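# Sort three cart parcels into matching mail-stop trays

## Task

Take all three parcels off the cart and set each one completely within the walls of the letter tray carrying its mail stop code. Every tray has to stay on the desk or counter where it began. At the end the gripper must have let go and the robot must have backed off, so no parcel is held in place by the robot. The robot must not fall over or finish leaning.

## Robot and tools

ROBOT. TidyBot++: a mobile base 0.54 m long, 0.50 m wide and 0.38 m tall on four driven casters, carrying one seven-joint arm with a two-finger gripper. The shoulder sits 0.12 m ahead of the base centre and 0.68 m up. Cameras: base_camera (pinhole, 644x364) and wrist_camera (fisheye, 644x476, looking along the hand). The arm begins folded with the hand pointing down; folded, the hand reaches up to 0.08 m beyond the base front and the elbow up to 1.15 m high.

FRAMES. Base frame: origin on the floor below the base centre, x forward, y left, z up. hand_pose is in this frame and marks the point between the finger pads; its z axis runs out along the fingers and the fingers move apart along its y axis. It can be off by 1-2 cm; trust the images. Odometry frame is the base frame as it was when the scene began. base_odometry comes from wheel rotation, so slipping looks like travel, and it drifts a few cm and degrees over many moves. Heading is positive to the left, -3.142 to 3.142. base_tilt is in degrees, positive when leaning forward or right, with a fixed bias near 1 degree.

execute_actions. Arguments: actions (a list holding one action, or empty to just read state and images) and cameras (list of "base_camera", "wrist_camera" or "all"; omitted, null or ["all"] gives both; [] gives none). An action may contain base, joints, or both, plus optional speeds; its motions begin together. base holds exactly one relative command, measured from where the base last reported itself: translate_m (metres, forward positive, -2 to 2), strafe_m (metres, left positive, -2 to 2) or rotate_rad (radians, counter-clockwise from above positive, -6.3 to 6.3). joints holds absolute targets in radians, keyed by name: joint_1_rad any angle (whole arm about vertical; positive is clockwise from above, opposite to rotate_rad); joint_2_rad -2.249 to 2.249 (shoulder); joint_3_rad any angle (upper-arm roll; from 3.14, positive swings a forward-bent forearm to the right); joint_4_rad -2.579 to 2.579 (elbow); joint_5_rad any angle (forearm roll; positive swings a forward-bent hand right); joint_6_rad -2.099 to 2.099 (wrist); joint_7_rad any angle (hand roll; hand down, positive is counter-clockwise from above, and 1.57 opens the fingers left/right); gripper_pos 0 (open) to 1 (closed), finger gap roughly 85 x (1 - gripper_pos) mm. Done tolerances: 0.039 for joints 1-4, 0.056 for 5-7, 0.03 for the gripper. Any-angle joints go the short way, so turn in steps below half a revolution. speeds caps base motion for that action only: translate_m and strafe_m 0.05-0.5 m/s, rotate_rad 0.1-1.57 rad/s (the maximum is the default). A base move needing over 8.667 s, or any action over 15 s, is refused; an unknown key or out-of-range number rejects the whole call. Anything left out of an action may still be pushing toward an earlier target.

wait: seconds from 0 to 10; commands nothing and returns state and images. zoom_image: camera plus region [x0, y0, x1, y1] in pixels of that camera's latest full image, origin top-left, at most 504 by 504. finished_scene: scene = the number of the current scene; it ends the scene for good and reports success. Replying with no tool call ends everything.

ARM GEOMETRY. Upper arm 0.42 m, forearm 0.31 m, hand 0.31 m to the hand point. With joint_1_rad 0, joint_3_rad 3.14, joint_5_rad 0 the arm moves in the x-z plane. Angles from vertical (positive leans forward): upper = joint_2_rad, forearm = joint_2_rad - joint_4_rad, hand = that minus joint_6_rad. Hand point forward of shoulder = sum of length x sin(angle); height above shoulder = sum of length x cos(angle). A downward hand reaches at most about 0.94 m high, and only near the base. Joints move up to 1.39 rad/s (1.22 for joints 5-7). Closed fingertips stick out about 20 mm past the hand point.

RESULTS. A pictures line lists the returned images in order. base_status and joint_status: done; off_target (stopped short, may still push); contact_stop or time_out (target dropped, holding). A blocked base pushes hard until time-out and may still report done while short. "joint command not followed" with a cause line means the arm's targets were withheld (usually a self-collision); those joints read not_followed and may be retried on later actions. on_its_own reports motion you did not command. motor_effort gives percent of maximum, positive toward higher values, peak in brackets, with fixed error and noise. For the gripper at 1, done means empty; off_target means something is held at the shown reading. ARM HIT: the arm struck the base or itself. MOTOR HOT warns from 60 °C; OVER-TEMPERATURE FAULT at 75 °C lets the arm sink, and keys show limit_stop_at_motor_heat (resend them). A torque fault (joints 1-4 limit 104.5 N m, warning 56.7; joints 5-7 limit 51.3, warning 29.4) freezes arm and gripper for 10 s and drops the rest of the call; the base keeps going.

CAUTIONS. Friction leaves joints a little off even when done; correct by sending last command + (wanted - read). Resending the same target does nothing. Held loads make the arm sag; never command a joint to its read angle while holding. Holding a load heats motors, even while you think, and the robot holds its last command between replies. Do not drive while the raised arm is snagged (above about 0.8 m it can tip the robot); horizontal force on a raised hand can lift wheels; retract or back away to level it. Nothing stops the arm from hitting the base. Avoid drops, slams, hard shoves and knocking trays off their furniture. Loose objects may occasionally get nudged by something else.

Each tool is called in YAML: its name, and indented under it one key for each argument.

## Session

execute_actions:
  actions: []

Scene clock: 0.00 s.
base_odometry: x=+0.000 y=+0.000 heading=+0.000 (m, m, rad; odometry frame)
base_tilt: forward=-0.3 right=-0.1 (deg)
base_status: not commanded
joint_positions: joint_1_rad=-0.008 joint_2_rad=-0.339 joint_3_rad=+3.106 joint_4_rad=-2.510 joint_5_rad=+0.024 joint_6_rad=-0.882 joint_7_rad=+1.588 gripper_pos=+0.000
joint_status: not commanded
motor_effort: joint_1_rad=+0 joint_2_rad=-1 joint_3_rad=+1 joint_4_rad=+16 joint_5_rad=+1 joint_6_rad=+1 joint_7_rad=+0 (%)
hand_pose: x=+0.2659 y=+0.0008 z=+0.5910 quat_wxyz=(+0.015, +0.998, +0.037, +0.044) (m; base frame)
pictures: base_camera, wrist_camera
Images, in order (width x height): base_camera 644x364, wrist_camera 644x476.

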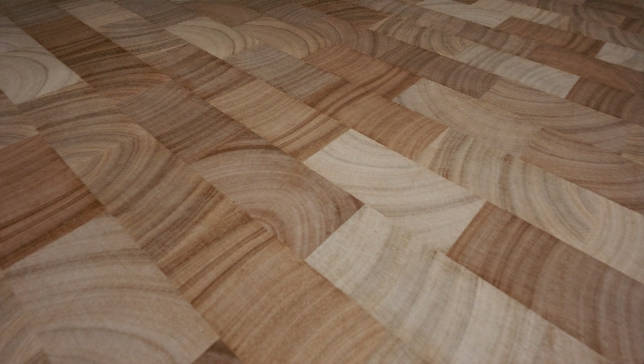

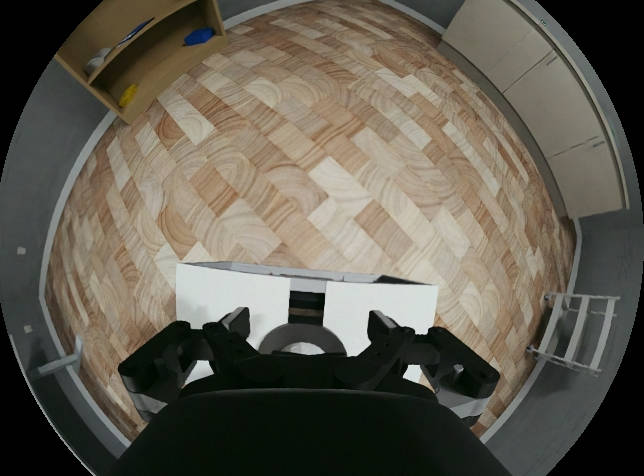

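execute_actions:
  actions:
    - {"joints":{"joint_2_rad":-0.4,"joint_4_rad":-1.2,"joint_6_rad":-1.1}}
  cameras: ["wrist_camera"]

execute_actions:
  actions:
    - {"base":{"rotate_rad":2.1}}
  cameras: ["wrist_camera"]

execute_actions:
  actions:
    - {"base":{"rotate_rad":2.1}}
  cameras: ["wrist_camera"]

Scene clock: 6.97 s.
base_odometry: x=+0.000 y=+0.000 heading=+0.000 (m, m, rad; odometry frame)
base_tilt: forward=-0.3 right=-0.2 (deg)
base_status: not commanded
joint_positions: joint_1_rad=-0.008 joint_2_rad=-0.385 joint_3_rad=+3.106 joint_4_rad=-1.208 joint_5_rad=+0.024 joint_6_rad=-1.056 joint_7_rad=+1.588 gripper_pos=+0.000
joint_status: all done
motor_effort: joint_1_rad=-1(1) joint_2_rad=-5(9) joint_3_rad=+0(0) joint_4_rad=+20(24) joint_5_rad=+1(1) joint_6_rad=+7(8) joint_7_rad=+0(1) (%)
hand_pose: x=+0.4872 y=+0.0172 z=+1.1912 quat_wxyz=(+0.010, +0.807, +0.026, +0.591) (m; base frame)
pictures: wrist_camera
Images, in order (width x height): wrist_camera 644x476.

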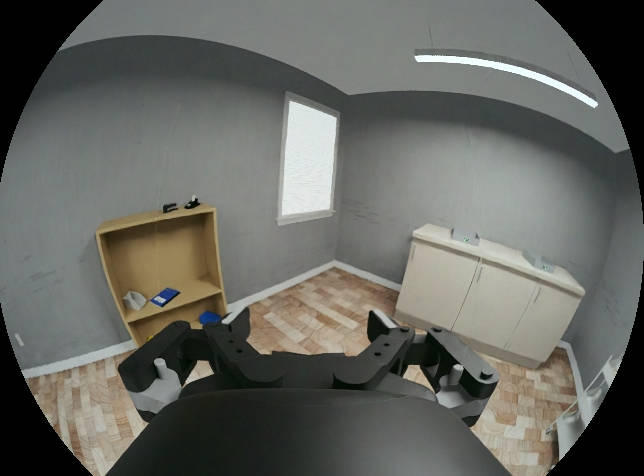

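Scene clock: 9.60 s.
base_odometry: x=+0.000 y=+0.000 heading=+2.099 (m, m, rad; odometry frame)
base_tilt: forward=-0.2 right=-0.2 (deg)
base_status: done
joint_positions: joint_1_rad=-0.008 joint_2_rad=-0.385 joint_3_rad=+3.106 joint_4_rad=-1.208 joint_5_rad=+0.024 joint_6_rad=-1.056 joint_7_rad=+1.588 gripper_pos=+0.000
joint_status: not commanded
motor_effort: joint_1_rad=+1(0) joint_2_rad=-4(8) joint_3_rad=+1(2) joint_4_rad=+20(21) joint_5_rad=+1(1) joint_6_rad=+7(8) joint_7_rad=+1(1) (%)
hand_pose: x=+0.4872 y=+0.0172 z=+1.1912 quat_wxyz=(+0.010, +0.807, +0.026, +0.591) (m; base frame)
pictures: wrist_camera
Images, in order (width x height): wrist_camera 644x476.

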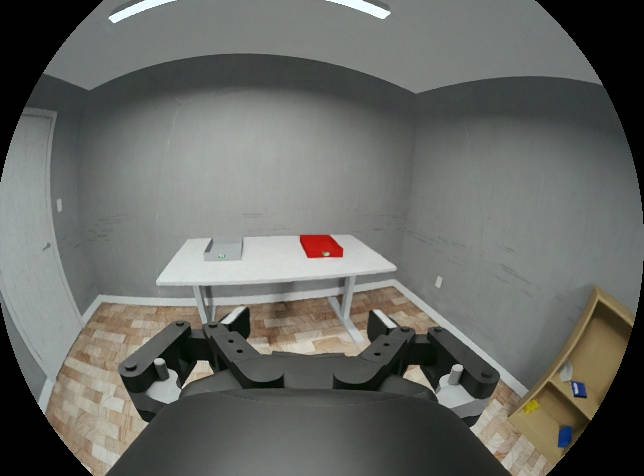

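Scene clock: 12.23 s.
base_odometry: x=+0.000 y=+0.000 heading=-2.086 (m, m, rad; odometry frame)
base_tilt: forward=-0.3 right=-0.2 (deg)
base_status: done
joint_positions: joint_1_rad=-0.008 joint_2_rad=-0.385 joint_3_rad=+3.106 joint_4_rad=-1.208 joint_5_rad=+0.024 joint_6_rad=-1.056 joint_7_rad=+1.588 gripper_pos=+0.000
joint_status: not commanded
motor_effort: joint_1_rad=+1(0) joint_2_rad=-4(7) joint_3_rad=+0(1) joint_4_rad=+21(21) joint_5_rad=+1(2) joint_6_rad=+8(8) joint_7_rad=+0(0) (%)
hand_pose: x=+0.4872 y=+0.0172 z=+1.1912 quat_wxyz=(+0.010, +0.807, +0.026, +0.591) (m; base frame)
pictures: wrist_camera
Images, in order (width x height): wrist_camera 644x476.

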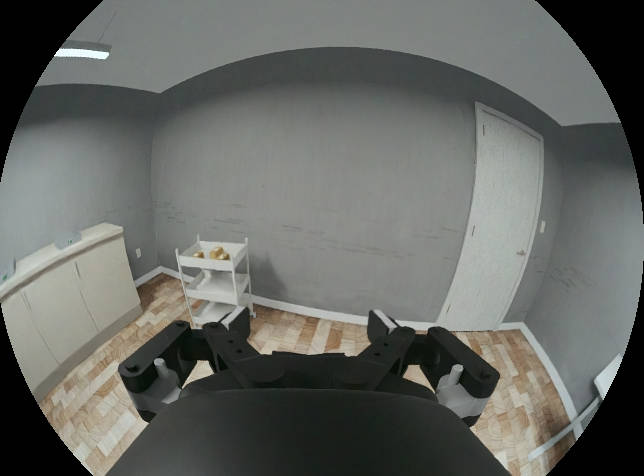

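zoom_image:
  camera: "wrist_camera"
  region: [0, 200, 280, 360]

Region (0, 200, 280, 360) of wrist_camera's 644x476 image, scaled by 1.800; it fills the top 288 rows of this view, and the rest is white.

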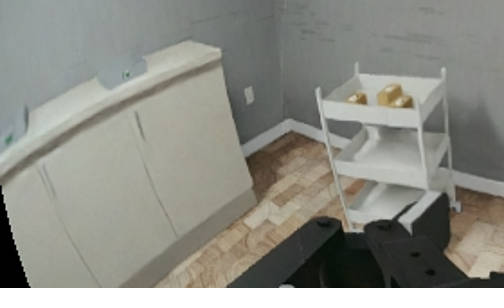

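execute_actions:
  actions:
    - {"base":{"rotate_rad":-0.35}}

Scene clock: 22.37 s.
base_odometry: x=+0.000 y=+0.000 heading=-2.434 (m, m, rad; odometry frame)
base_tilt: forward=-0.3 right=-0.3 (deg)
base_status: done
joint_positions: joint_1_rad=-0.008 joint_2_rad=-0.385 joint_3_rad=+3.106 joint_4_rad=-1.208 joint_5_rad=+0.024 joint_6_rad=-1.056 joint_7_rad=+1.588 gripper_pos=+0.000
joint_status: not commanded
motor_effort: joint_1_rad=+1(1) joint_2_rad=-4(5) joint_3_rad=+0(2) joint_4_rad=+20(21) joint_5_rad=+1(2) joint_6_rad=+8(8) joint_7_rad=+0(1) (%)
hand_pose: x=+0.4872 y=+0.0172 z=+1.1912 quat_wxyz=(+0.010, +0.807, +0.026, +0.591) (m; base frame)
pictures: base_camera, wrist_camera
Images, in order (width x height): base_camera 644x364, wrist_camera 644x476.

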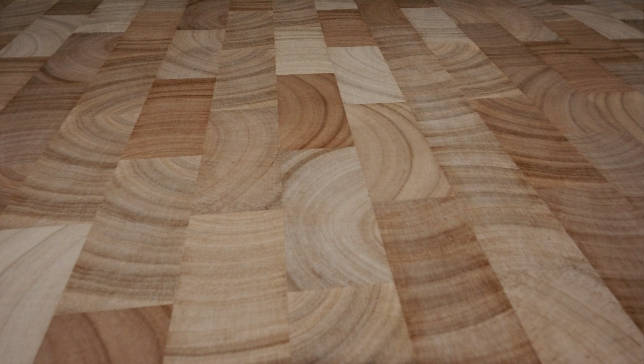

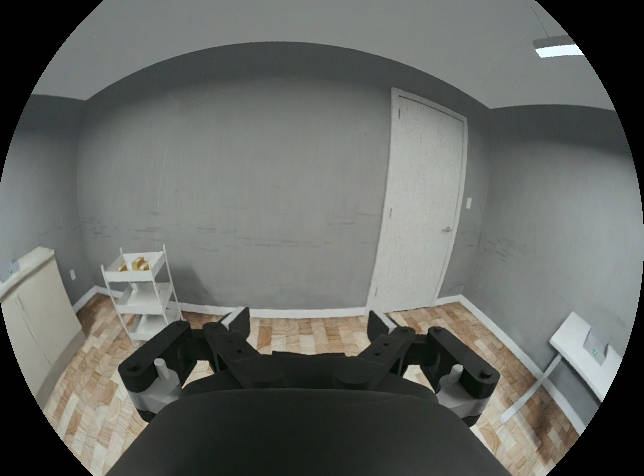

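execute_actions:
  actions:
    - {"base":{"rotate_rad":0.11}}
  cameras: []

execute_actions:
  actions:
    - {"base":{"strafe_m":1.2},"joints":{"joint_6_rad":-1.4,"joint_1_rad":0.0,"joint_3_rad":3.16,"joint_5_rad":-0.02}}

Scene clock: 26.37 s.
base_odometry: x=+0.000 y=+0.000 heading=-2.325 (m, m, rad; odometry frame)
base_tilt: forward=-0.2 right=-0.2 (deg)
base_status: done
joint_positions: joint_1_rad=-0.008 joint_2_rad=-0.385 joint_3_rad=+3.106 joint_4_rad=-1.208 joint_5_rad=+0.024 joint_6_rad=-1.056 joint_7_rad=+1.588 gripper_pos=+0.000
joint_status: not commanded
motor_effort: joint_1_rad=+0(1) joint_2_rad=-3(5) joint_3_rad=+1(2) joint_4_rad=+20(21) joint_5_rad=+1(2) joint_6_rad=+8(8) joint_7_rad=+1(1) (%)
hand_pose: x=+0.4872 y=+0.0172 z=+1.1912 quat_wxyz=(+0.010, +0.807, +0.026, +0.590) (m; base frame)
pictures: none
No camera images: the call's "cameras" was empty. Leave "cameras" out to get every camera's image.

Scene clock: 30.13 s.
base_odometry: x=+0.876 y=-0.821 heading=-2.324 (m, m, rad; odometry frame)
base_tilt: forward=-0.3 right=-0.2 (deg)
base_status: done
joint_positions: joint_1_rad=-0.008 joint_2_rad=-0.386 joint_3_rad=+3.150 joint_4_rad=-1.206 joint_5_rad=+0.000 joint_6_rad=-1.375 joint_7_rad=+1.588 gripper_pos=+0.000
joint_status: all done
motor_effort: joint_1_rad=+1(0) joint_2_rad=-3(5) joint_3_rad=+0(1) joint_4_rad=+19(21) joint_5_rad=+1(0) joint_6_rad=+6(7) joint_7_rad=+1(0) (%)
hand_pose: x=+0.4433 y=+0.0001 z=+1.1041 quat_wxyz=(+0.002, +0.890, +0.007, +0.456) (m; base frame)
pictures: base_camera, wrist_camera
Images, in order (width x height): base_camera 644x364, wrist_camera 644x476.

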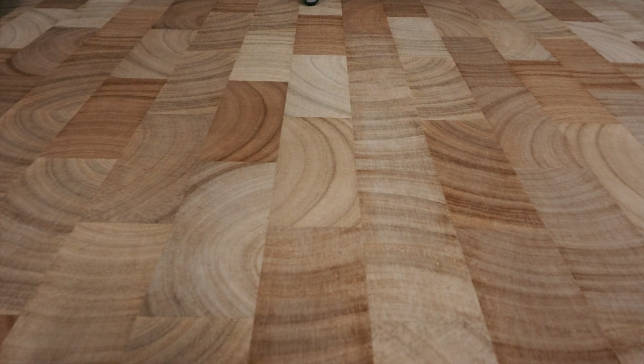

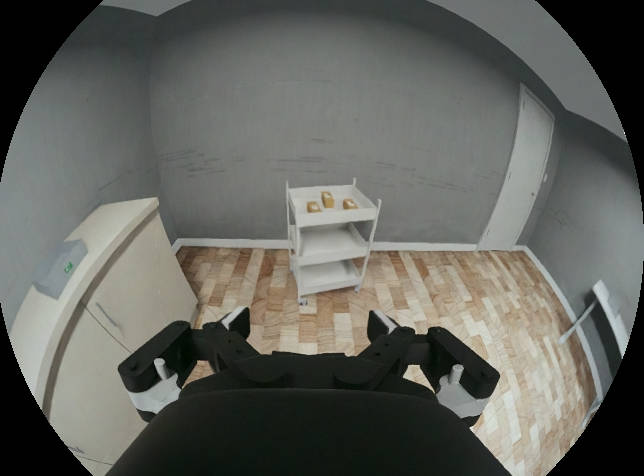

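zoom_image:
  camera: "wrist_camera"
  region: [20, 220, 120, 320]

execute_actions:
  actions:
    - {"base":{"translate_m":0.6},"joints":{"joint_6_rad":-1.7}}

Region (20, 220, 120, 320) of wrist_camera's 644x476 image, scaled by 5.040.

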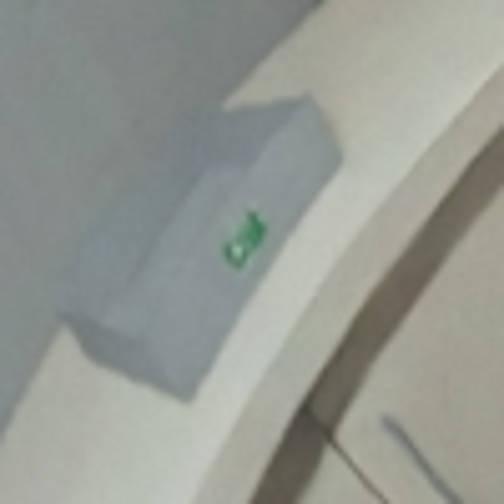

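Scene clock: 34.30 s.
base_odometry: x=+0.466 y=-1.259 heading=-2.324 (m, m, rad; odometry frame)
base_tilt: forward=-0.3 right=-0.2 (deg)
base_status: done
joint_positions: joint_1_rad=-0.008 joint_2_rad=-0.397 joint_3_rad=+3.150 joint_4_rad=-1.203 joint_5_rad=+0.000 joint_6_rad=-1.679 joint_7_rad=+1.588 gripper_pos=+0.000
joint_status: all done
motor_effort: joint_1_rad=+1(0) joint_2_rad=-3(6) joint_3_rad=+0(1) joint_4_rad=+18(20) joint_5_rad=+1(0) joint_6_rad=+5(7) joint_7_rad=+1(0) (%)
hand_pose: x=+0.3731 y=+0.0004 z=+1.0409 quat_wxyz=(+0.001, +0.947, +0.008, +0.322) (m; base frame)
pictures: base_camera, wrist_camera
Images, in order (width x height): base_camera 644x364, wrist_camera 644x476.

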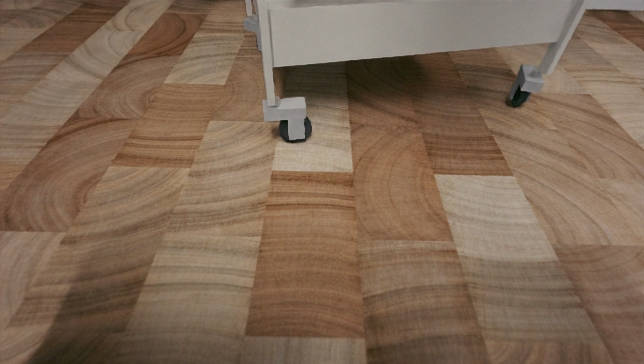

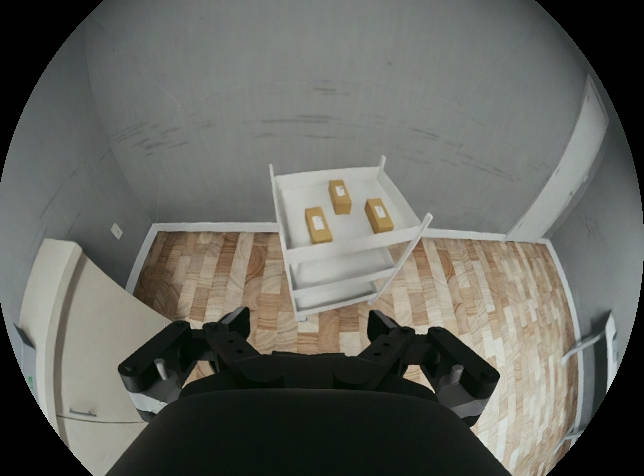

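execute_actions:
  actions:
    - {"base":{"rotate_rad":0.26}}
  cameras: []

execute_actions:
  actions:
    - {"base":{"strafe_m":-0.31}}
  cameras: ["base_camera"]

execute_actions:
  actions:
    - {"base":{"translate_m":0.25},"joints":{"joint_2_rad":-0.1,"joint_4_rad":-1.0,"joint_6_rad":-1.9}}

Scene clock: 42.40 s.
base_odometry: x=+0.466 y=-1.259 heading=-2.064 (m, m, rad; odometry frame)
base_tilt: forward=-0.2 right=-0.2 (deg)
base_status: done
joint_positions: joint_1_rad=-0.008 joint_2_rad=-0.397 joint_3_rad=+3.150 joint_4_rad=-1.203 joint_5_rad=+0.000 joint_6_rad=-1.679 joint_7_rad=+1.588 gripper_pos=+0.000
joint_status: not commanded
motor_effort: joint_1_rad=+1(0) joint_2_rad=-1(2) joint_3_rad=+0(2) joint_4_rad=+18(18) joint_5_rad=+1(1) joint_6_rad=+5(5) joint_7_rad=+0(1) (%)
hand_pose: x=+0.3731 y=+0.0004 z=+1.0409 quat_wxyz=(+0.001, +0.947, +0.008, +0.322) (m; base frame)
pictures: none
No camera images: the call's "cameras" was empty. Leave "cameras" out to get every camera's image.

Scene clock: 44.33 s.
base_odometry: x=+0.192 y=-1.113 heading=-2.063 (m, m, rad; odometry frame)
base_tilt: forward=-0.3 right=-0.2 (deg)
base_status: done
joint_positions: joint_1_rad=-0.008 joint_2_rad=-0.397 joint_3_rad=+3.151 joint_4_rad=-1.203 joint_5_rad=-0.001 joint_6_rad=-1.679 joint_7_rad=+1.588 gripper_pos=+0.000
joint_status: not commanded
motor_effort: joint_1_rad=+0(0) joint_2_rad=-2(7) joint_3_rad=-1(3) joint_4_rad=+18(20) joint_5_rad=+0(0) joint_6_rad=+5(5) joint_7_rad=+1(1) (%)
hand_pose: x=+0.3731 y=+0.0003 z=+1.0409 quat_wxyz=(+0.000, +0.947, +0.008, +0.322) (m; base frame)
pictures: base_camera
Images, in order (width x height): base_camera 644x364.

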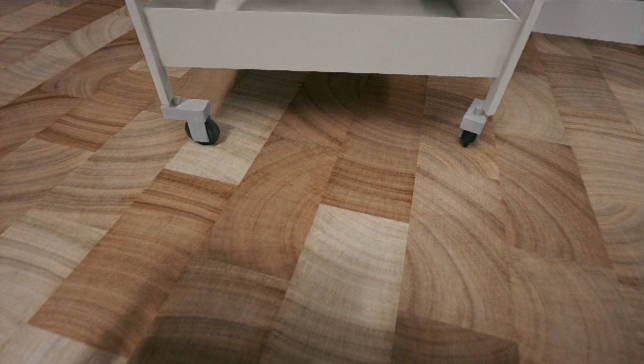

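Scene clock: 46.23 s.
base_odometry: x=+0.074 y=-1.333 heading=-2.064 (m, m, rad; odometry frame)
base_tilt: forward=-0.2 right=-0.2 (deg)
base_status: done
joint_positions: joint_1_rad=-0.008 joint_2_rad=-0.085 joint_3_rad=+3.151 joint_4_rad=-1.014 joint_5_rad=-0.001 joint_6_rad=-1.856 joint_7_rad=+1.588 gripper_pos=+0.000
joint_status: all done
motor_effort: joint_1_rad=+1(1) joint_2_rad=-14(21) joint_3_rad=+0(1) joint_4_rad=+18(19) joint_5_rad=+1(0) joint_6_rad=+3(5) joint_7_rad=+0(1) (%)
hand_pose: x=+0.4440 y=+0.0012 z=+0.9975 quat_wxyz=(+0.001, +0.984, +0.008, +0.177) (m; base frame)
pictures: base_camera, wrist_camera
Images, in order (width x height): base_camera 644x364, wrist_camera 644x476.

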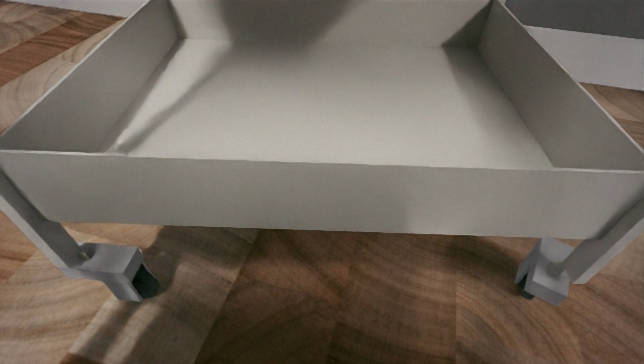

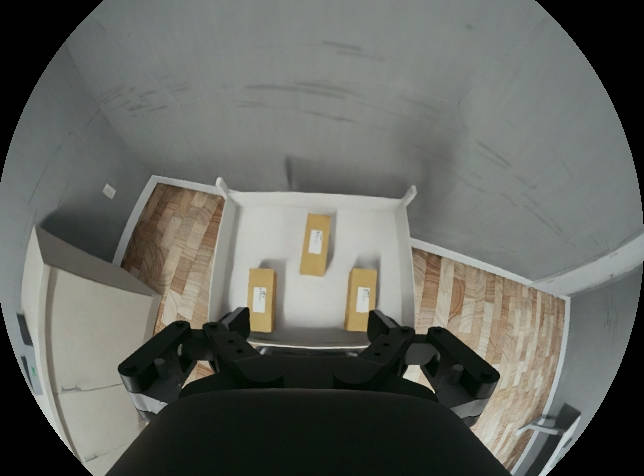

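zoom_image:
  camera: "wrist_camera"
  region: [235, 205, 395, 345]

Region (235, 205, 395, 345) of wrist_camera's 644x476 image, scaled by 3.150; it fills the top 441 rows of this view, and the rest is white.

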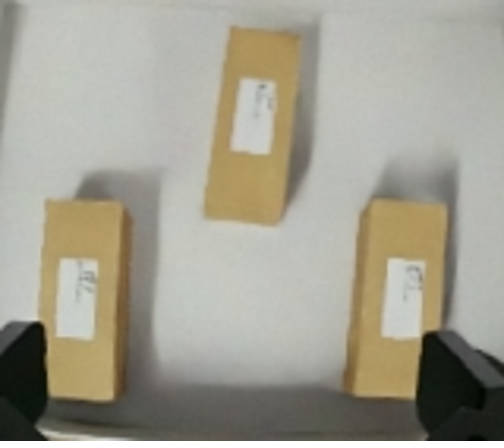

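execute_actions:
  actions:
    - {"base":{"rotate_rad":-0.055},"joints":{"joint_2_rad":0.08,"joint_4_rad":-1.45,"joint_6_rad":-1.6,"joint_7_rad":1.56}}

Scene clock: 59.50 s.
base_odometry: x=+0.073 y=-1.333 heading=-2.118 (m, m, rad; odometry frame)
base_tilt: forward=-0.2 right=-0.2 (deg)
base_status: done
joint_positions: joint_1_rad=-0.008 joint_2_rad=+0.074 joint_3_rad=+3.152 joint_4_rad=-1.442 joint_5_rad=-0.002 joint_6_rad=-1.643 joint_7_rad=+1.587 gripper_pos=+0.000
joint_status: all done
motor_effort: joint_1_rad=+1(2) joint_2_rad=-21(23) joint_3_rad=+0(2) joint_4_rad=+19(20) joint_5_rad=+1(2) joint_6_rad=+0(3) joint_7_rad=+1(0) (%)
hand_pose: x=+0.4585 y=+0.0014 z=+0.8072 quat_wxyz=(-0.001, +1.000, +0.007, -0.009) (m; base frame)
pictures: base_camera, wrist_camera
Images, in order (width x height): base_camera 644x364, wrist_camera 644x476.

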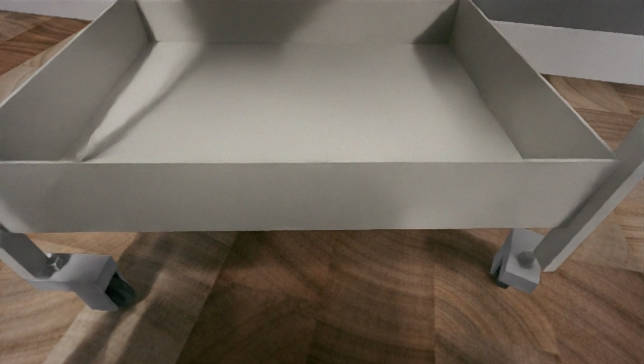

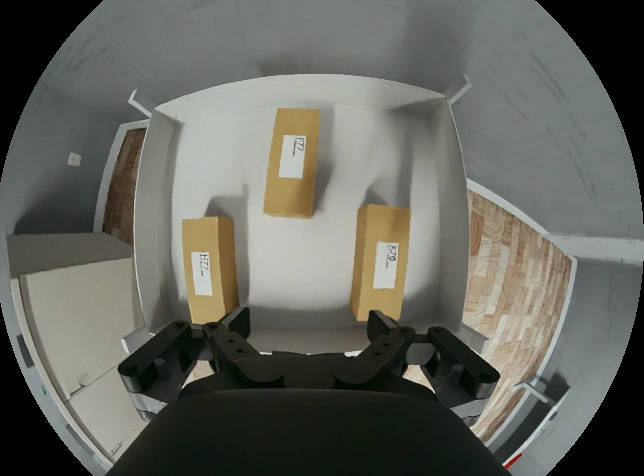

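zoom_image:
  camera: "wrist_camera"
  region: [260, 110, 340, 190]

zoom_image:
  camera: "wrist_camera"
  region: [170, 230, 250, 310]

zoom_image:
  camera: "wrist_camera"
  region: [350, 225, 430, 305]

Region (260, 110, 340, 190) of wrist_camera's 644x476 image, scaled by 6.300.

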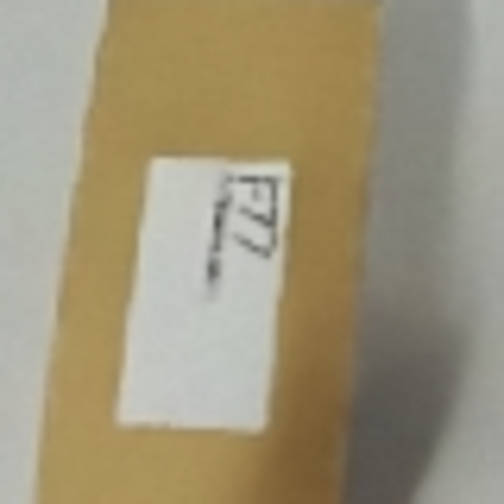

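Region (170, 230, 250, 310) of wrist_camera's 644x476 image, scaled by 6.300.

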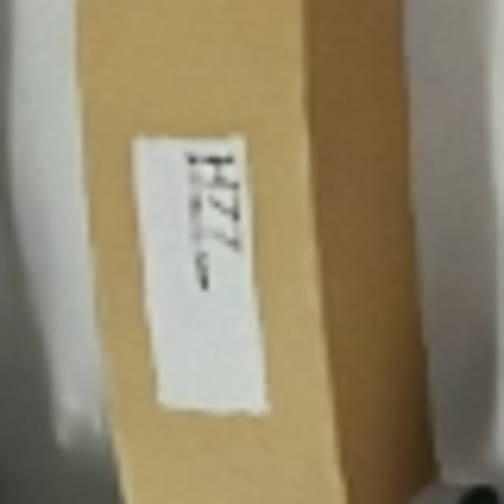

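Region (350, 225, 430, 305) of wrist_camera's 644x476 image, scaled by 6.300.

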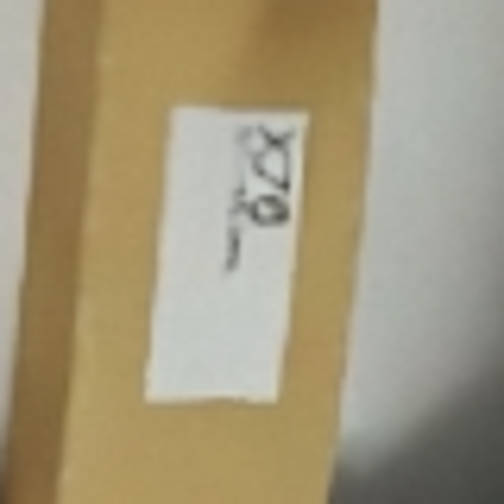

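execute_actions:
  actions:
    - {"base":{"strafe_m":-0.08},"joints":{"joint_2_rad":0.145,"joint_4_rad":-1.555,"joint_6_rad":-1.42,"joint_7_rad":1.49}}
  cameras: ["wrist_camera"]

Scene clock: 73.73 s.
base_odometry: x=+0.005 y=-1.292 heading=-2.118 (m, m, rad; odometry frame)
base_tilt: forward=-0.2 right=-0.2 (deg)
base_status: done
joint_positions: joint_1_rad=-0.007 joint_2_rad=+0.140 joint_3_rad=+3.152 joint_4_rad=-1.548 joint_5_rad=-0.002 joint_6_rad=-1.459 joint_7_rad=+1.515 gripper_pos=+0.000
joint_status: all done
motor_effort: joint_1_rad=+1(3) joint_2_rad=-24(27) joint_3_rad=-1(3) joint_4_rad=+19(20) joint_5_rad=+1(0) joint_6_rad=+1(0) joint_7_rad=+1(0) (%)
hand_pose: x=+0.4885 y=+0.0006 z=+0.7506 quat_wxyz=(+0.000, +1.000, -0.030, -0.002) (m; base frame)
pictures: wrist_camera
Images, in order (width x height): wrist_camera 644x476.

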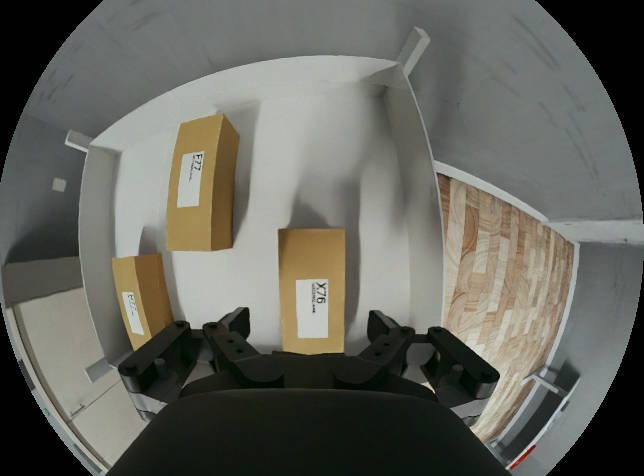

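execute_actions:
  actions:
    - {"joints":{"joint_2_rad":0.17,"joint_4_rad":-1.703,"joint_6_rad":-1.245}}
  cameras: ["wrist_camera"]

Scene clock: 77.77 s.
base_odometry: x=+0.005 y=-1.292 heading=-2.118 (m, m, rad; odometry frame)
base_tilt: forward=-0.3 right=-0.3 (deg)
base_status: not commanded
joint_positions: joint_1_rad=-0.007 joint_2_rad=+0.157 joint_3_rad=+3.152 joint_4_rad=-1.696 joint_5_rad=-0.002 joint_6_rad=-1.287 joint_7_rad=+1.515 gripper_pos=+0.000
joint_status: all done
motor_effort: joint_1_rad=+1(0) joint_2_rad=-24(26) joint_3_rad=+1(0) joint_4_rad=+18(20) joint_5_rad=+1(1) joint_6_rad=+0(1) joint_7_rad=+1(0) (%)
hand_pose: x=+0.4874 y=+0.0006 z=+0.6986 quat_wxyz=(+0.000, +1.000, -0.030, +0.001) (m; base frame)
pictures: wrist_camera
Images, in order (width x height): wrist_camera 644x476.

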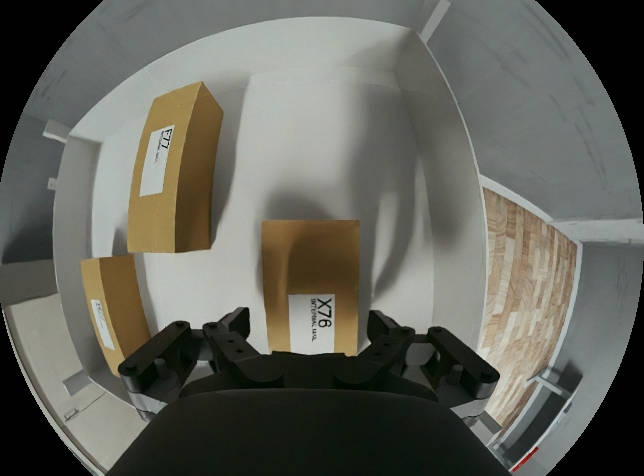

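execute_actions:
  actions:
    - {"joints":{"gripper_pos":1.0}}
  cameras: ["wrist_camera"]

Scene clock: 80.80 s.
base_odometry: x=+0.005 y=-1.292 heading=-2.118 (m, m, rad; odometry frame)
base_tilt: forward=-0.3 right=-0.2 (deg)
base_status: not commanded
joint_positions: joint_1_rad=-0.007 joint_2_rad=+0.156 joint_3_rad=+3.152 joint_4_rad=-1.695 joint_5_rad=-0.002 joint_6_rad=-1.287 joint_7_rad=+1.515 gripper_pos=+0.442
joint_status: gripper_pos off_target (ended at +0.442, target +1.000)
motor_effort: joint_1_rad=+1(0) joint_2_rad=-22(25) joint_3_rad=+0(0) joint_4_rad=+17(19) joint_5_rad=+1(0) joint_6_rad=+0(1) joint_7_rad=+1(0) (%)
hand_pose: x=+0.4878 y=+0.0006 z=+0.6992 quat_wxyz=(+0.000, +1.000, -0.030, +0.002) (m; base frame)
pictures: wrist_camera
Images, in order (width x height): wrist_camera 644x476.

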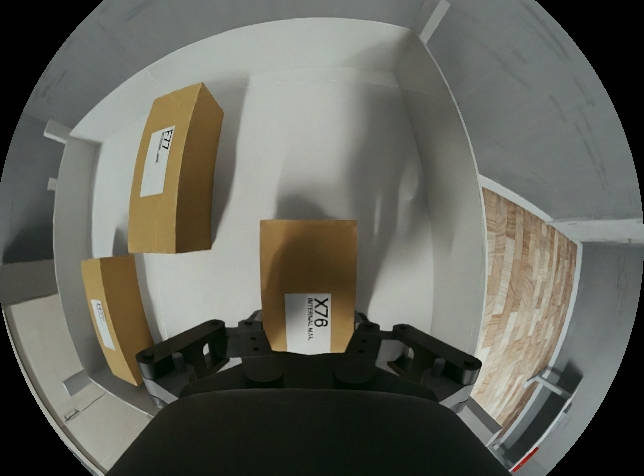

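execute_actions:
  actions:
    - {"joints":{"joint_2_rad":0.15,"joint_4_rad":-1.21,"joint_6_rad":-1.78}}
  cameras: ["wrist_camera"]

Scene clock: 91.17 s.
base_odometry: x=+0.005 y=-1.292 heading=-2.118 (m, m, rad; odometry frame)
base_tilt: forward=-0.2 right=-0.2 (deg)
base_status: not commanded
joint_positions: joint_1_rad=-0.007 joint_2_rad=+0.161 joint_3_rad=+3.152 joint_4_rad=-1.224 joint_5_rad=-0.002 joint_6_rad=-1.738 joint_7_rad=+1.515 gripper_pos=+0.442
joint_status: all done
motor_effort: joint_1_rad=+1(0) joint_2_rad=-26(28) joint_3_rad=-1(0) joint_4_rad=+19(21) joint_5_rad=+1(1) joint_6_rad=+1(1) joint_7_rad=+1(0) (%)
hand_pose: x=+0.5014 y=+0.0008 z=+0.8438 quat_wxyz=(+0.000, +1.000, -0.030, +0.009) (m; base frame)
pictures: wrist_camera
Images, in order (width x height): wrist_camera 644x476.

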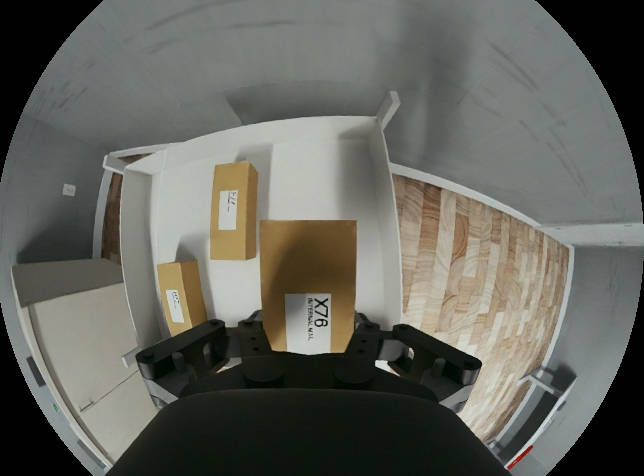

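execute_actions:
  actions:
    - {"base":{"translate_m":-0.3},"joints":{"joint_2_rad":-0.4,"joint_4_rad":-1.6,"joint_6_rad":-1.1,"joint_7_rad":1.59}}
  cameras: []

execute_actions:
  actions:
    - {"base":{"rotate_rad":1.366}}
  cameras: ["wrist_camera"]

execute_actions:
  actions:
    - {"base":{"translate_m":0.55}}

Scene clock: 103.17 s.
base_odometry: x=+0.161 y=-1.035 heading=-2.117 (m, m, rad; odometry frame)
base_tilt: forward=-0.3 right=-0.2 (deg)
base_status: done
joint_positions: joint_1_rad=-0.007 joint_2_rad=-0.401 joint_3_rad=+3.152 joint_4_rad=-1.592 joint_5_rad=-0.002 joint_6_rad=-1.148 joint_7_rad=+1.563 gripper_pos=+0.442
joint_status: all done
motor_effort: joint_1_rad=+1(1) joint_2_rad=-7(32) joint_3_rad=+0(1) joint_4_rad=+23(23) joint_5_rad=+0(0) joint_6_rad=+6(6) joint_7_rad=+0(1) (%)
hand_pose: x=+0.4707 y=-0.0004 z=+0.9695 quat_wxyz=(-0.004, +0.921, -0.006, +0.391) (m; base frame)
pictures: none
No camera images: the call's "cameras" was empty. Leave "cameras" out to get every camera's image.

Scene clock: 105.30 s.
base_odometry: x=+0.161 y=-1.035 heading=-0.753 (m, m, rad; odometry frame)
base_tilt: forward=-0.3 right=-0.2 (deg)
base_status: done
joint_positions: joint_1_rad=-0.007 joint_2_rad=-0.401 joint_3_rad=+3.152 joint_4_rad=-1.592 joint_5_rad=-0.002 joint_6_rad=-1.145 joint_7_rad=+1.563 gripper_pos=+0.442
joint_status: not commanded
motor_effort: joint_1_rad=+1(1) joint_2_rad=-6(8) joint_3_rad=+0(3) joint_4_rad=+23(24) joint_5_rad=+1(1) joint_6_rad=+7(7) joint_7_rad=+1(1) (%)
hand_pose: x=+0.4713 y=-0.0004 z=+0.9698 quat_wxyz=(-0.004, +0.920, -0.006, +0.392) (m; base frame)
pictures: wrist_camera
Images, in order (width x height): wrist_camera 644x476.

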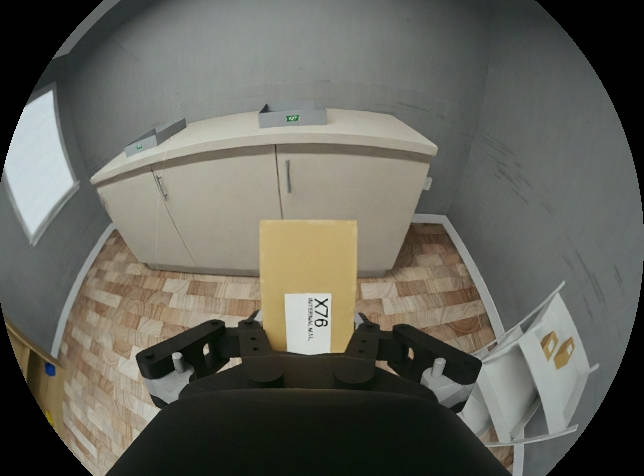

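Scene clock: 107.77 s.
base_odometry: x=+0.563 y=-1.411 heading=-0.752 (m, m, rad; odometry frame)
base_tilt: forward=-0.2 right=-0.1 (deg)
base_status: done
joint_positions: joint_1_rad=-0.007 joint_2_rad=-0.395 joint_3_rad=+3.152 joint_4_rad=-1.596 joint_5_rad=-0.002 joint_6_rad=-1.143 joint_7_rad=+1.563 gripper_pos=+0.442
joint_status: not commanded
motor_effort: joint_1_rad=+1(1) joint_2_rad=-7(9) joint_3_rad=+0(1) joint_4_rad=+24(24) joint_5_rad=+1(0) joint_6_rad=+7(7) joint_7_rad=+0(1) (%)
hand_pose: x=+0.4729 y=-0.0004 z=+0.9666 quat_wxyz=(-0.004, +0.921, -0.006, +0.388) (m; base frame)
pictures: base_camera, wrist_camera
Images, in order (width x height): base_camera 644x364, wrist_camera 644x476.

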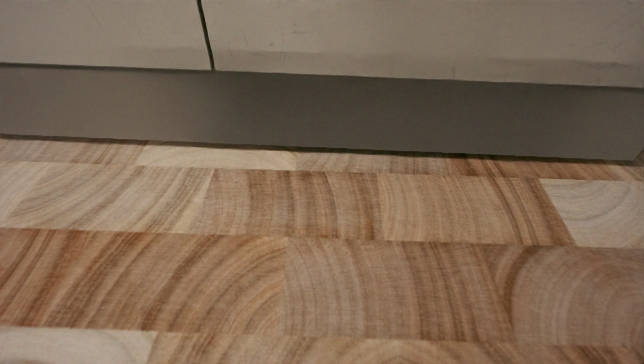

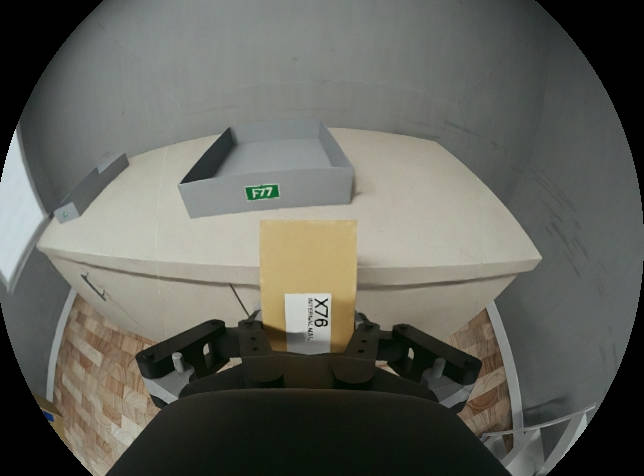

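execute_actions:
  actions:
    - {"base":{"strafe_m":0.9}}

Scene clock: 117.43 s.
base_odometry: x=+1.179 y=-0.754 heading=-0.752 (m, m, rad; odometry frame)
base_tilt: forward=-0.2 right=-0.2 (deg)
base_status: done
joint_positions: joint_1_rad=-0.007 joint_2_rad=-0.395 joint_3_rad=+3.153 joint_4_rad=-1.596 joint_5_rad=-0.002 joint_6_rad=-1.143 joint_7_rad=+1.563 gripper_pos=+0.442
joint_status: not commanded
motor_effort: joint_1_rad=+0(1) joint_2_rad=-6(8) joint_3_rad=+0(2) joint_4_rad=+23(24) joint_5_rad=+1(0) joint_6_rad=+7(6) joint_7_rad=+0(1) (%)
hand_pose: x=+0.4730 y=-0.0004 z=+0.9664 quat_wxyz=(-0.004, +0.921, -0.006, +0.388) (m; base frame)
pictures: base_camera, wrist_camera
Images, in order (width x height): base_camera 644x364, wrist_camera 644x476.

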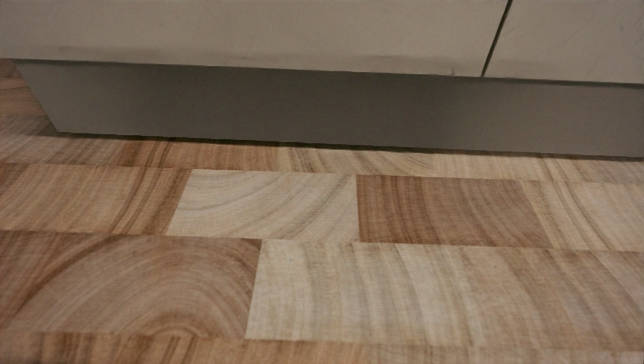

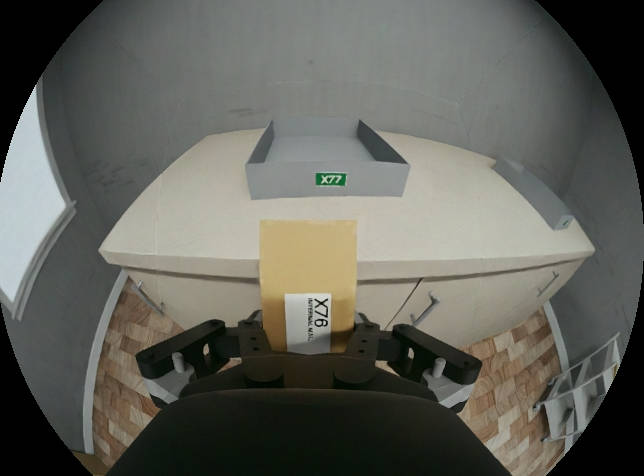

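execute_actions:
  actions:
    - {"base":{"translate_m":-1.9}}
  cameras: []

execute_actions:
  actions:
    - {"base":{"rotate_rad":-3.14}}

Scene clock: 129.40 s.
base_odometry: x=-0.208 y=+0.546 heading=-0.753 (m, m, rad; odometry frame)
base_tilt: forward=-0.3 right=-0.2 (deg)
base_status: done
joint_positions: joint_1_rad=-0.007 joint_2_rad=-0.396 joint_3_rad=+3.153 joint_4_rad=-1.598 joint_5_rad=-0.002 joint_6_rad=-1.142 joint_7_rad=+1.563 gripper_pos=+0.442
joint_status: not commanded
motor_effort: joint_1_rad=+0(1) joint_2_rad=-6(11) joint_3_rad=+0(0) joint_4_rad=+23(25) joint_5_rad=+0(1) joint_6_rad=+6(7) joint_7_rad=+1(0) (%)
hand_pose: x=+0.4729 y=-0.0004 z=+0.9662 quat_wxyz=(-0.004, +0.921, -0.006, +0.389) (m; base frame)
pictures: none
No camera images: the call's "cameras" was empty. Leave "cameras" out to get every camera's image.

Scene clock: 132.67 s.
base_odometry: x=-0.208 y=+0.546 heading=+2.392 (m, m, rad; odometry frame)
base_tilt: forward=-0.3 right=-0.2 (deg)
base_status: done
joint_positions: joint_1_rad=-0.007 joint_2_rad=-0.396 joint_3_rad=+3.153 joint_4_rad=-1.598 joint_5_rad=-0.003 joint_6_rad=-1.142 joint_7_rad=+1.563 gripper_pos=+0.442
joint_status: not commanded
motor_effort: joint_1_rad=+0(2) joint_2_rad=-6(9) joint_3_rad=-1(4) joint_4_rad=+23(24) joint_5_rad=+1(3) joint_6_rad=+7(7) joint_7_rad=+1(1) (%)
hand_pose: x=+0.4729 y=-0.0003 z=+0.9662 quat_wxyz=(-0.004, +0.921, -0.006, +0.389) (m; base frame)
pictures: base_camera, wrist_camera
Images, in order (width x height): base_camera 644x364, wrist_camera 644x476.

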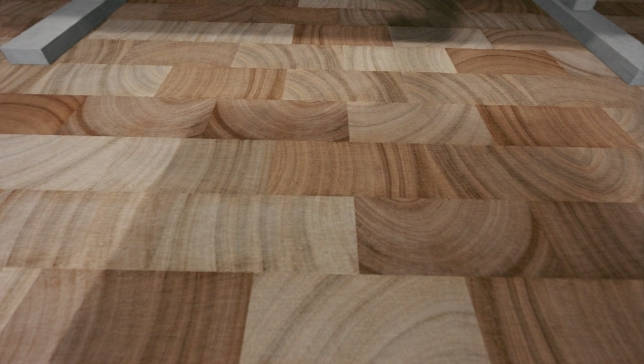

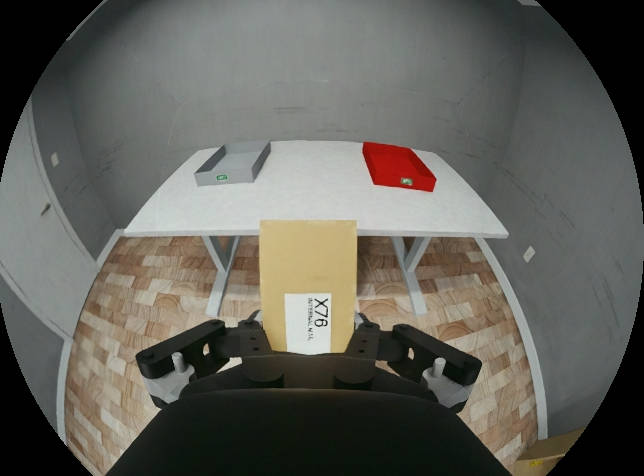

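zoom_image:
  camera: "wrist_camera"
  region: [190, 150, 270, 200]

zoom_image:
  camera: "wrist_camera"
  region: [365, 150, 445, 200]

Region (190, 150, 270, 200) of wrist_camera's 644x476 image, scaled by 6.300; it fills the top 315 rows of this view, and the rest is white.

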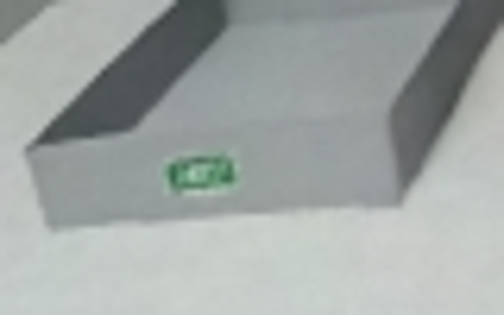

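Region (365, 150, 445, 200) of wrist_camera's 644x476 image, scaled by 6.300; it fills the top 315 rows of this view, and the rest is white.

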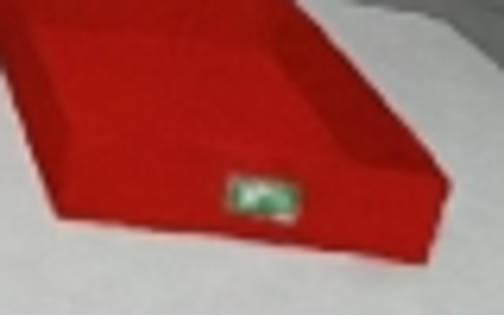

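execute_actions:
  actions:
    - {"base":{"strafe_m":-0.33}}
  cameras: []

execute_actions:
  actions:
    - {"base":{"translate_m":0.4},"joints":{"joint_2_rad":-0.1,"joint_4_rad":-1.2,"joint_6_rad":-1.7}}

Scene clock: 143.80 s.
base_odometry: x=+0.018 y=+0.787 heading=+2.391 (m, m, rad; odometry frame)
base_tilt: forward=-0.2 right=-0.2 (deg)
base_status: done
joint_positions: joint_1_rad=-0.007 joint_2_rad=-0.396 joint_3_rad=+3.154 joint_4_rad=-1.598 joint_5_rad=-0.003 joint_6_rad=-1.142 joint_7_rad=+1.563 gripper_pos=+0.442
joint_status: not commanded
motor_effort: joint_1_rad=+1(1) joint_2_rad=-7(7) joint_3_rad=+0(3) joint_4_rad=+23(24) joint_5_rad=+1(0) joint_6_rad=+7(6) joint_7_rad=+0(0) (%)
hand_pose: x=+0.4729 y=-0.0008 z=+0.9662 quat_wxyz=(-0.004, +0.921, -0.007, +0.389) (m; base frame)
pictures: none
No camera images: the call's "cameras" was empty. Leave "cameras" out to get every camera's image.

Scene clock: 145.93 s.
base_odometry: x=-0.274 y=+1.060 heading=+2.390 (m, m, rad; odometry frame)
base_tilt: forward=-0.2 right=-0.2 (deg)
base_status: done
joint_positions: joint_1_rad=-0.007 joint_2_rad=-0.089 joint_3_rad=+3.154 joint_4_rad=-1.217 joint_5_rad=-0.003 joint_6_rad=-1.658 joint_7_rad=+1.563 gripper_pos=+0.442
joint_status: all done
motor_effort: joint_1_rad=+0(1) joint_2_rad=-17(20) joint_3_rad=-1(1) joint_4_rad=+21(24) joint_5_rad=+1(0) joint_6_rad=+4(7) joint_7_rad=+1(0) (%)
hand_pose: x=+0.4743 y=+0.0000 z=+0.9437 quat_wxyz=(-0.002, +0.984, -0.006, +0.177) (m; base frame)
pictures: base_camera, wrist_camera
Images, in order (width x height): base_camera 644x364, wrist_camera 644x476.

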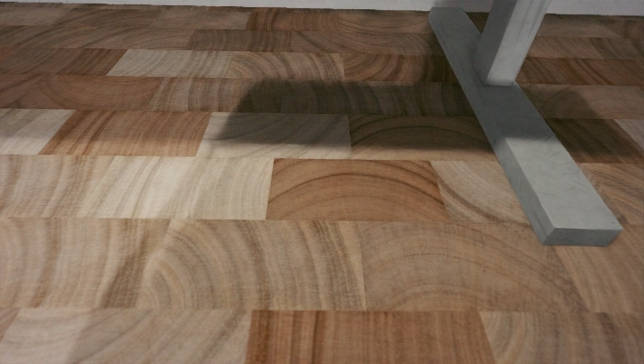

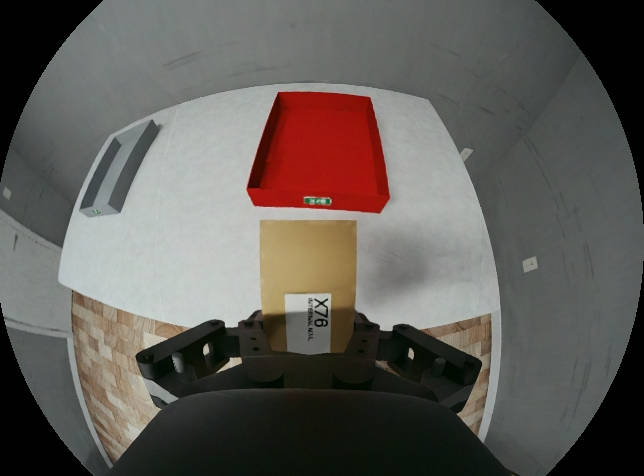

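zoom_image:
  camera: "wrist_camera"
  region: [285, 180, 355, 220]

Region (285, 180, 355, 220) of wrist_camera's 644x476 image, scaled by 7.200; it fills the top 288 rows of this view, and the rest is white.

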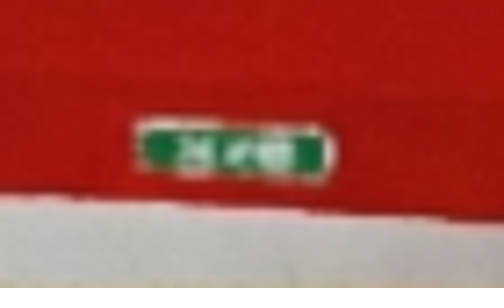

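execute_actions:
  actions:
    - {"base":{"translate_m":0.18},"joints":{"joint_2_rad":0.53,"joint_4_rad":-0.57,"joint_6_rad":-2.05}}

Scene clock: 155.50 s.
base_odometry: x=-0.406 y=+1.184 heading=+2.389 (m, m, rad; odometry frame)
base_tilt: forward=-0.2 right=-0.2 (deg)
base_status: done
joint_positions: joint_1_rad=-0.007 joint_2_rad=+0.530 joint_3_rad=+3.154 joint_4_rad=-0.586 joint_5_rad=-0.003 joint_6_rad=-2.006 joint_7_rad=+1.563 gripper_pos=+0.442
joint_status: all done
motor_effort: joint_1_rad=+1(0) joint_2_rad=-39(43) joint_3_rad=+0(2) joint_4_rad=+18(22) joint_5_rad=+1(0) joint_6_rad=+1(4) joint_7_rad=+0(0) (%)
hand_pose: x=+0.6202 y=+0.0014 z=+0.8715 quat_wxyz=(+0.002, +1.000, -0.005, +0.009) (m; base frame)
pictures: base_camera, wrist_camera
Images, in order (width x height): base_camera 644x364, wrist_camera 644x476.

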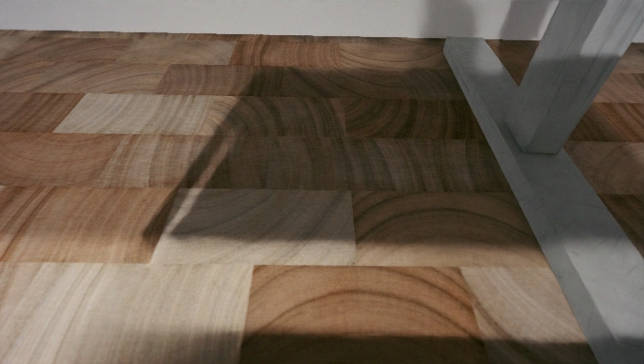

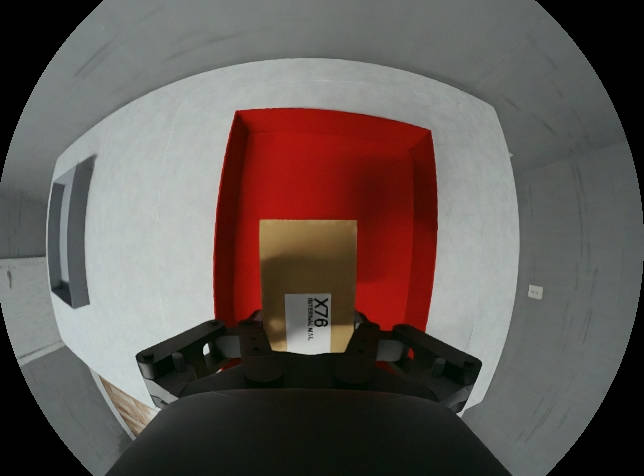

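execute_actions:
  actions:
    - {"joints":{"joint_2_rad":0.455,"joint_4_rad":-0.985,"joint_6_rad":-1.66}}
  cameras: ["wrist_camera"]

Scene clock: 159.10 s.
base_odometry: x=-0.406 y=+1.184 heading=+2.389 (m, m, rad; odometry frame)
base_tilt: forward=-0.3 right=-0.2 (deg)
base_status: not commanded
joint_positions: joint_1_rad=-0.007 joint_2_rad=+0.480 joint_3_rad=+3.154 joint_4_rad=-0.979 joint_5_rad=-0.003 joint_6_rad=-1.702 joint_7_rad=+1.563 gripper_pos=+0.442
joint_status: all done
motor_effort: joint_1_rad=+1(1) joint_2_rad=-38(40) joint_3_rad=+1(1) joint_4_rad=+19(20) joint_5_rad=+1(1) joint_6_rad=+0(0) joint_7_rad=+0(1) (%)
hand_pose: x=+0.6198 y=+0.0007 z=+0.7790 quat_wxyz=(+0.001, +1.000, -0.006, -0.010) (m; base frame)
pictures: wrist_camera
Images, in order (width x height): wrist_camera 644x476.

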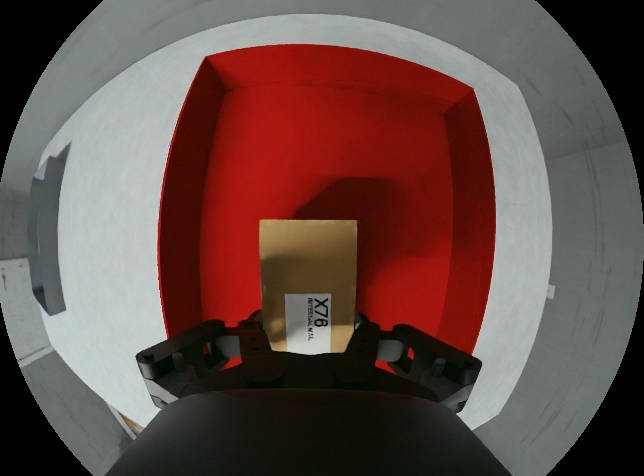

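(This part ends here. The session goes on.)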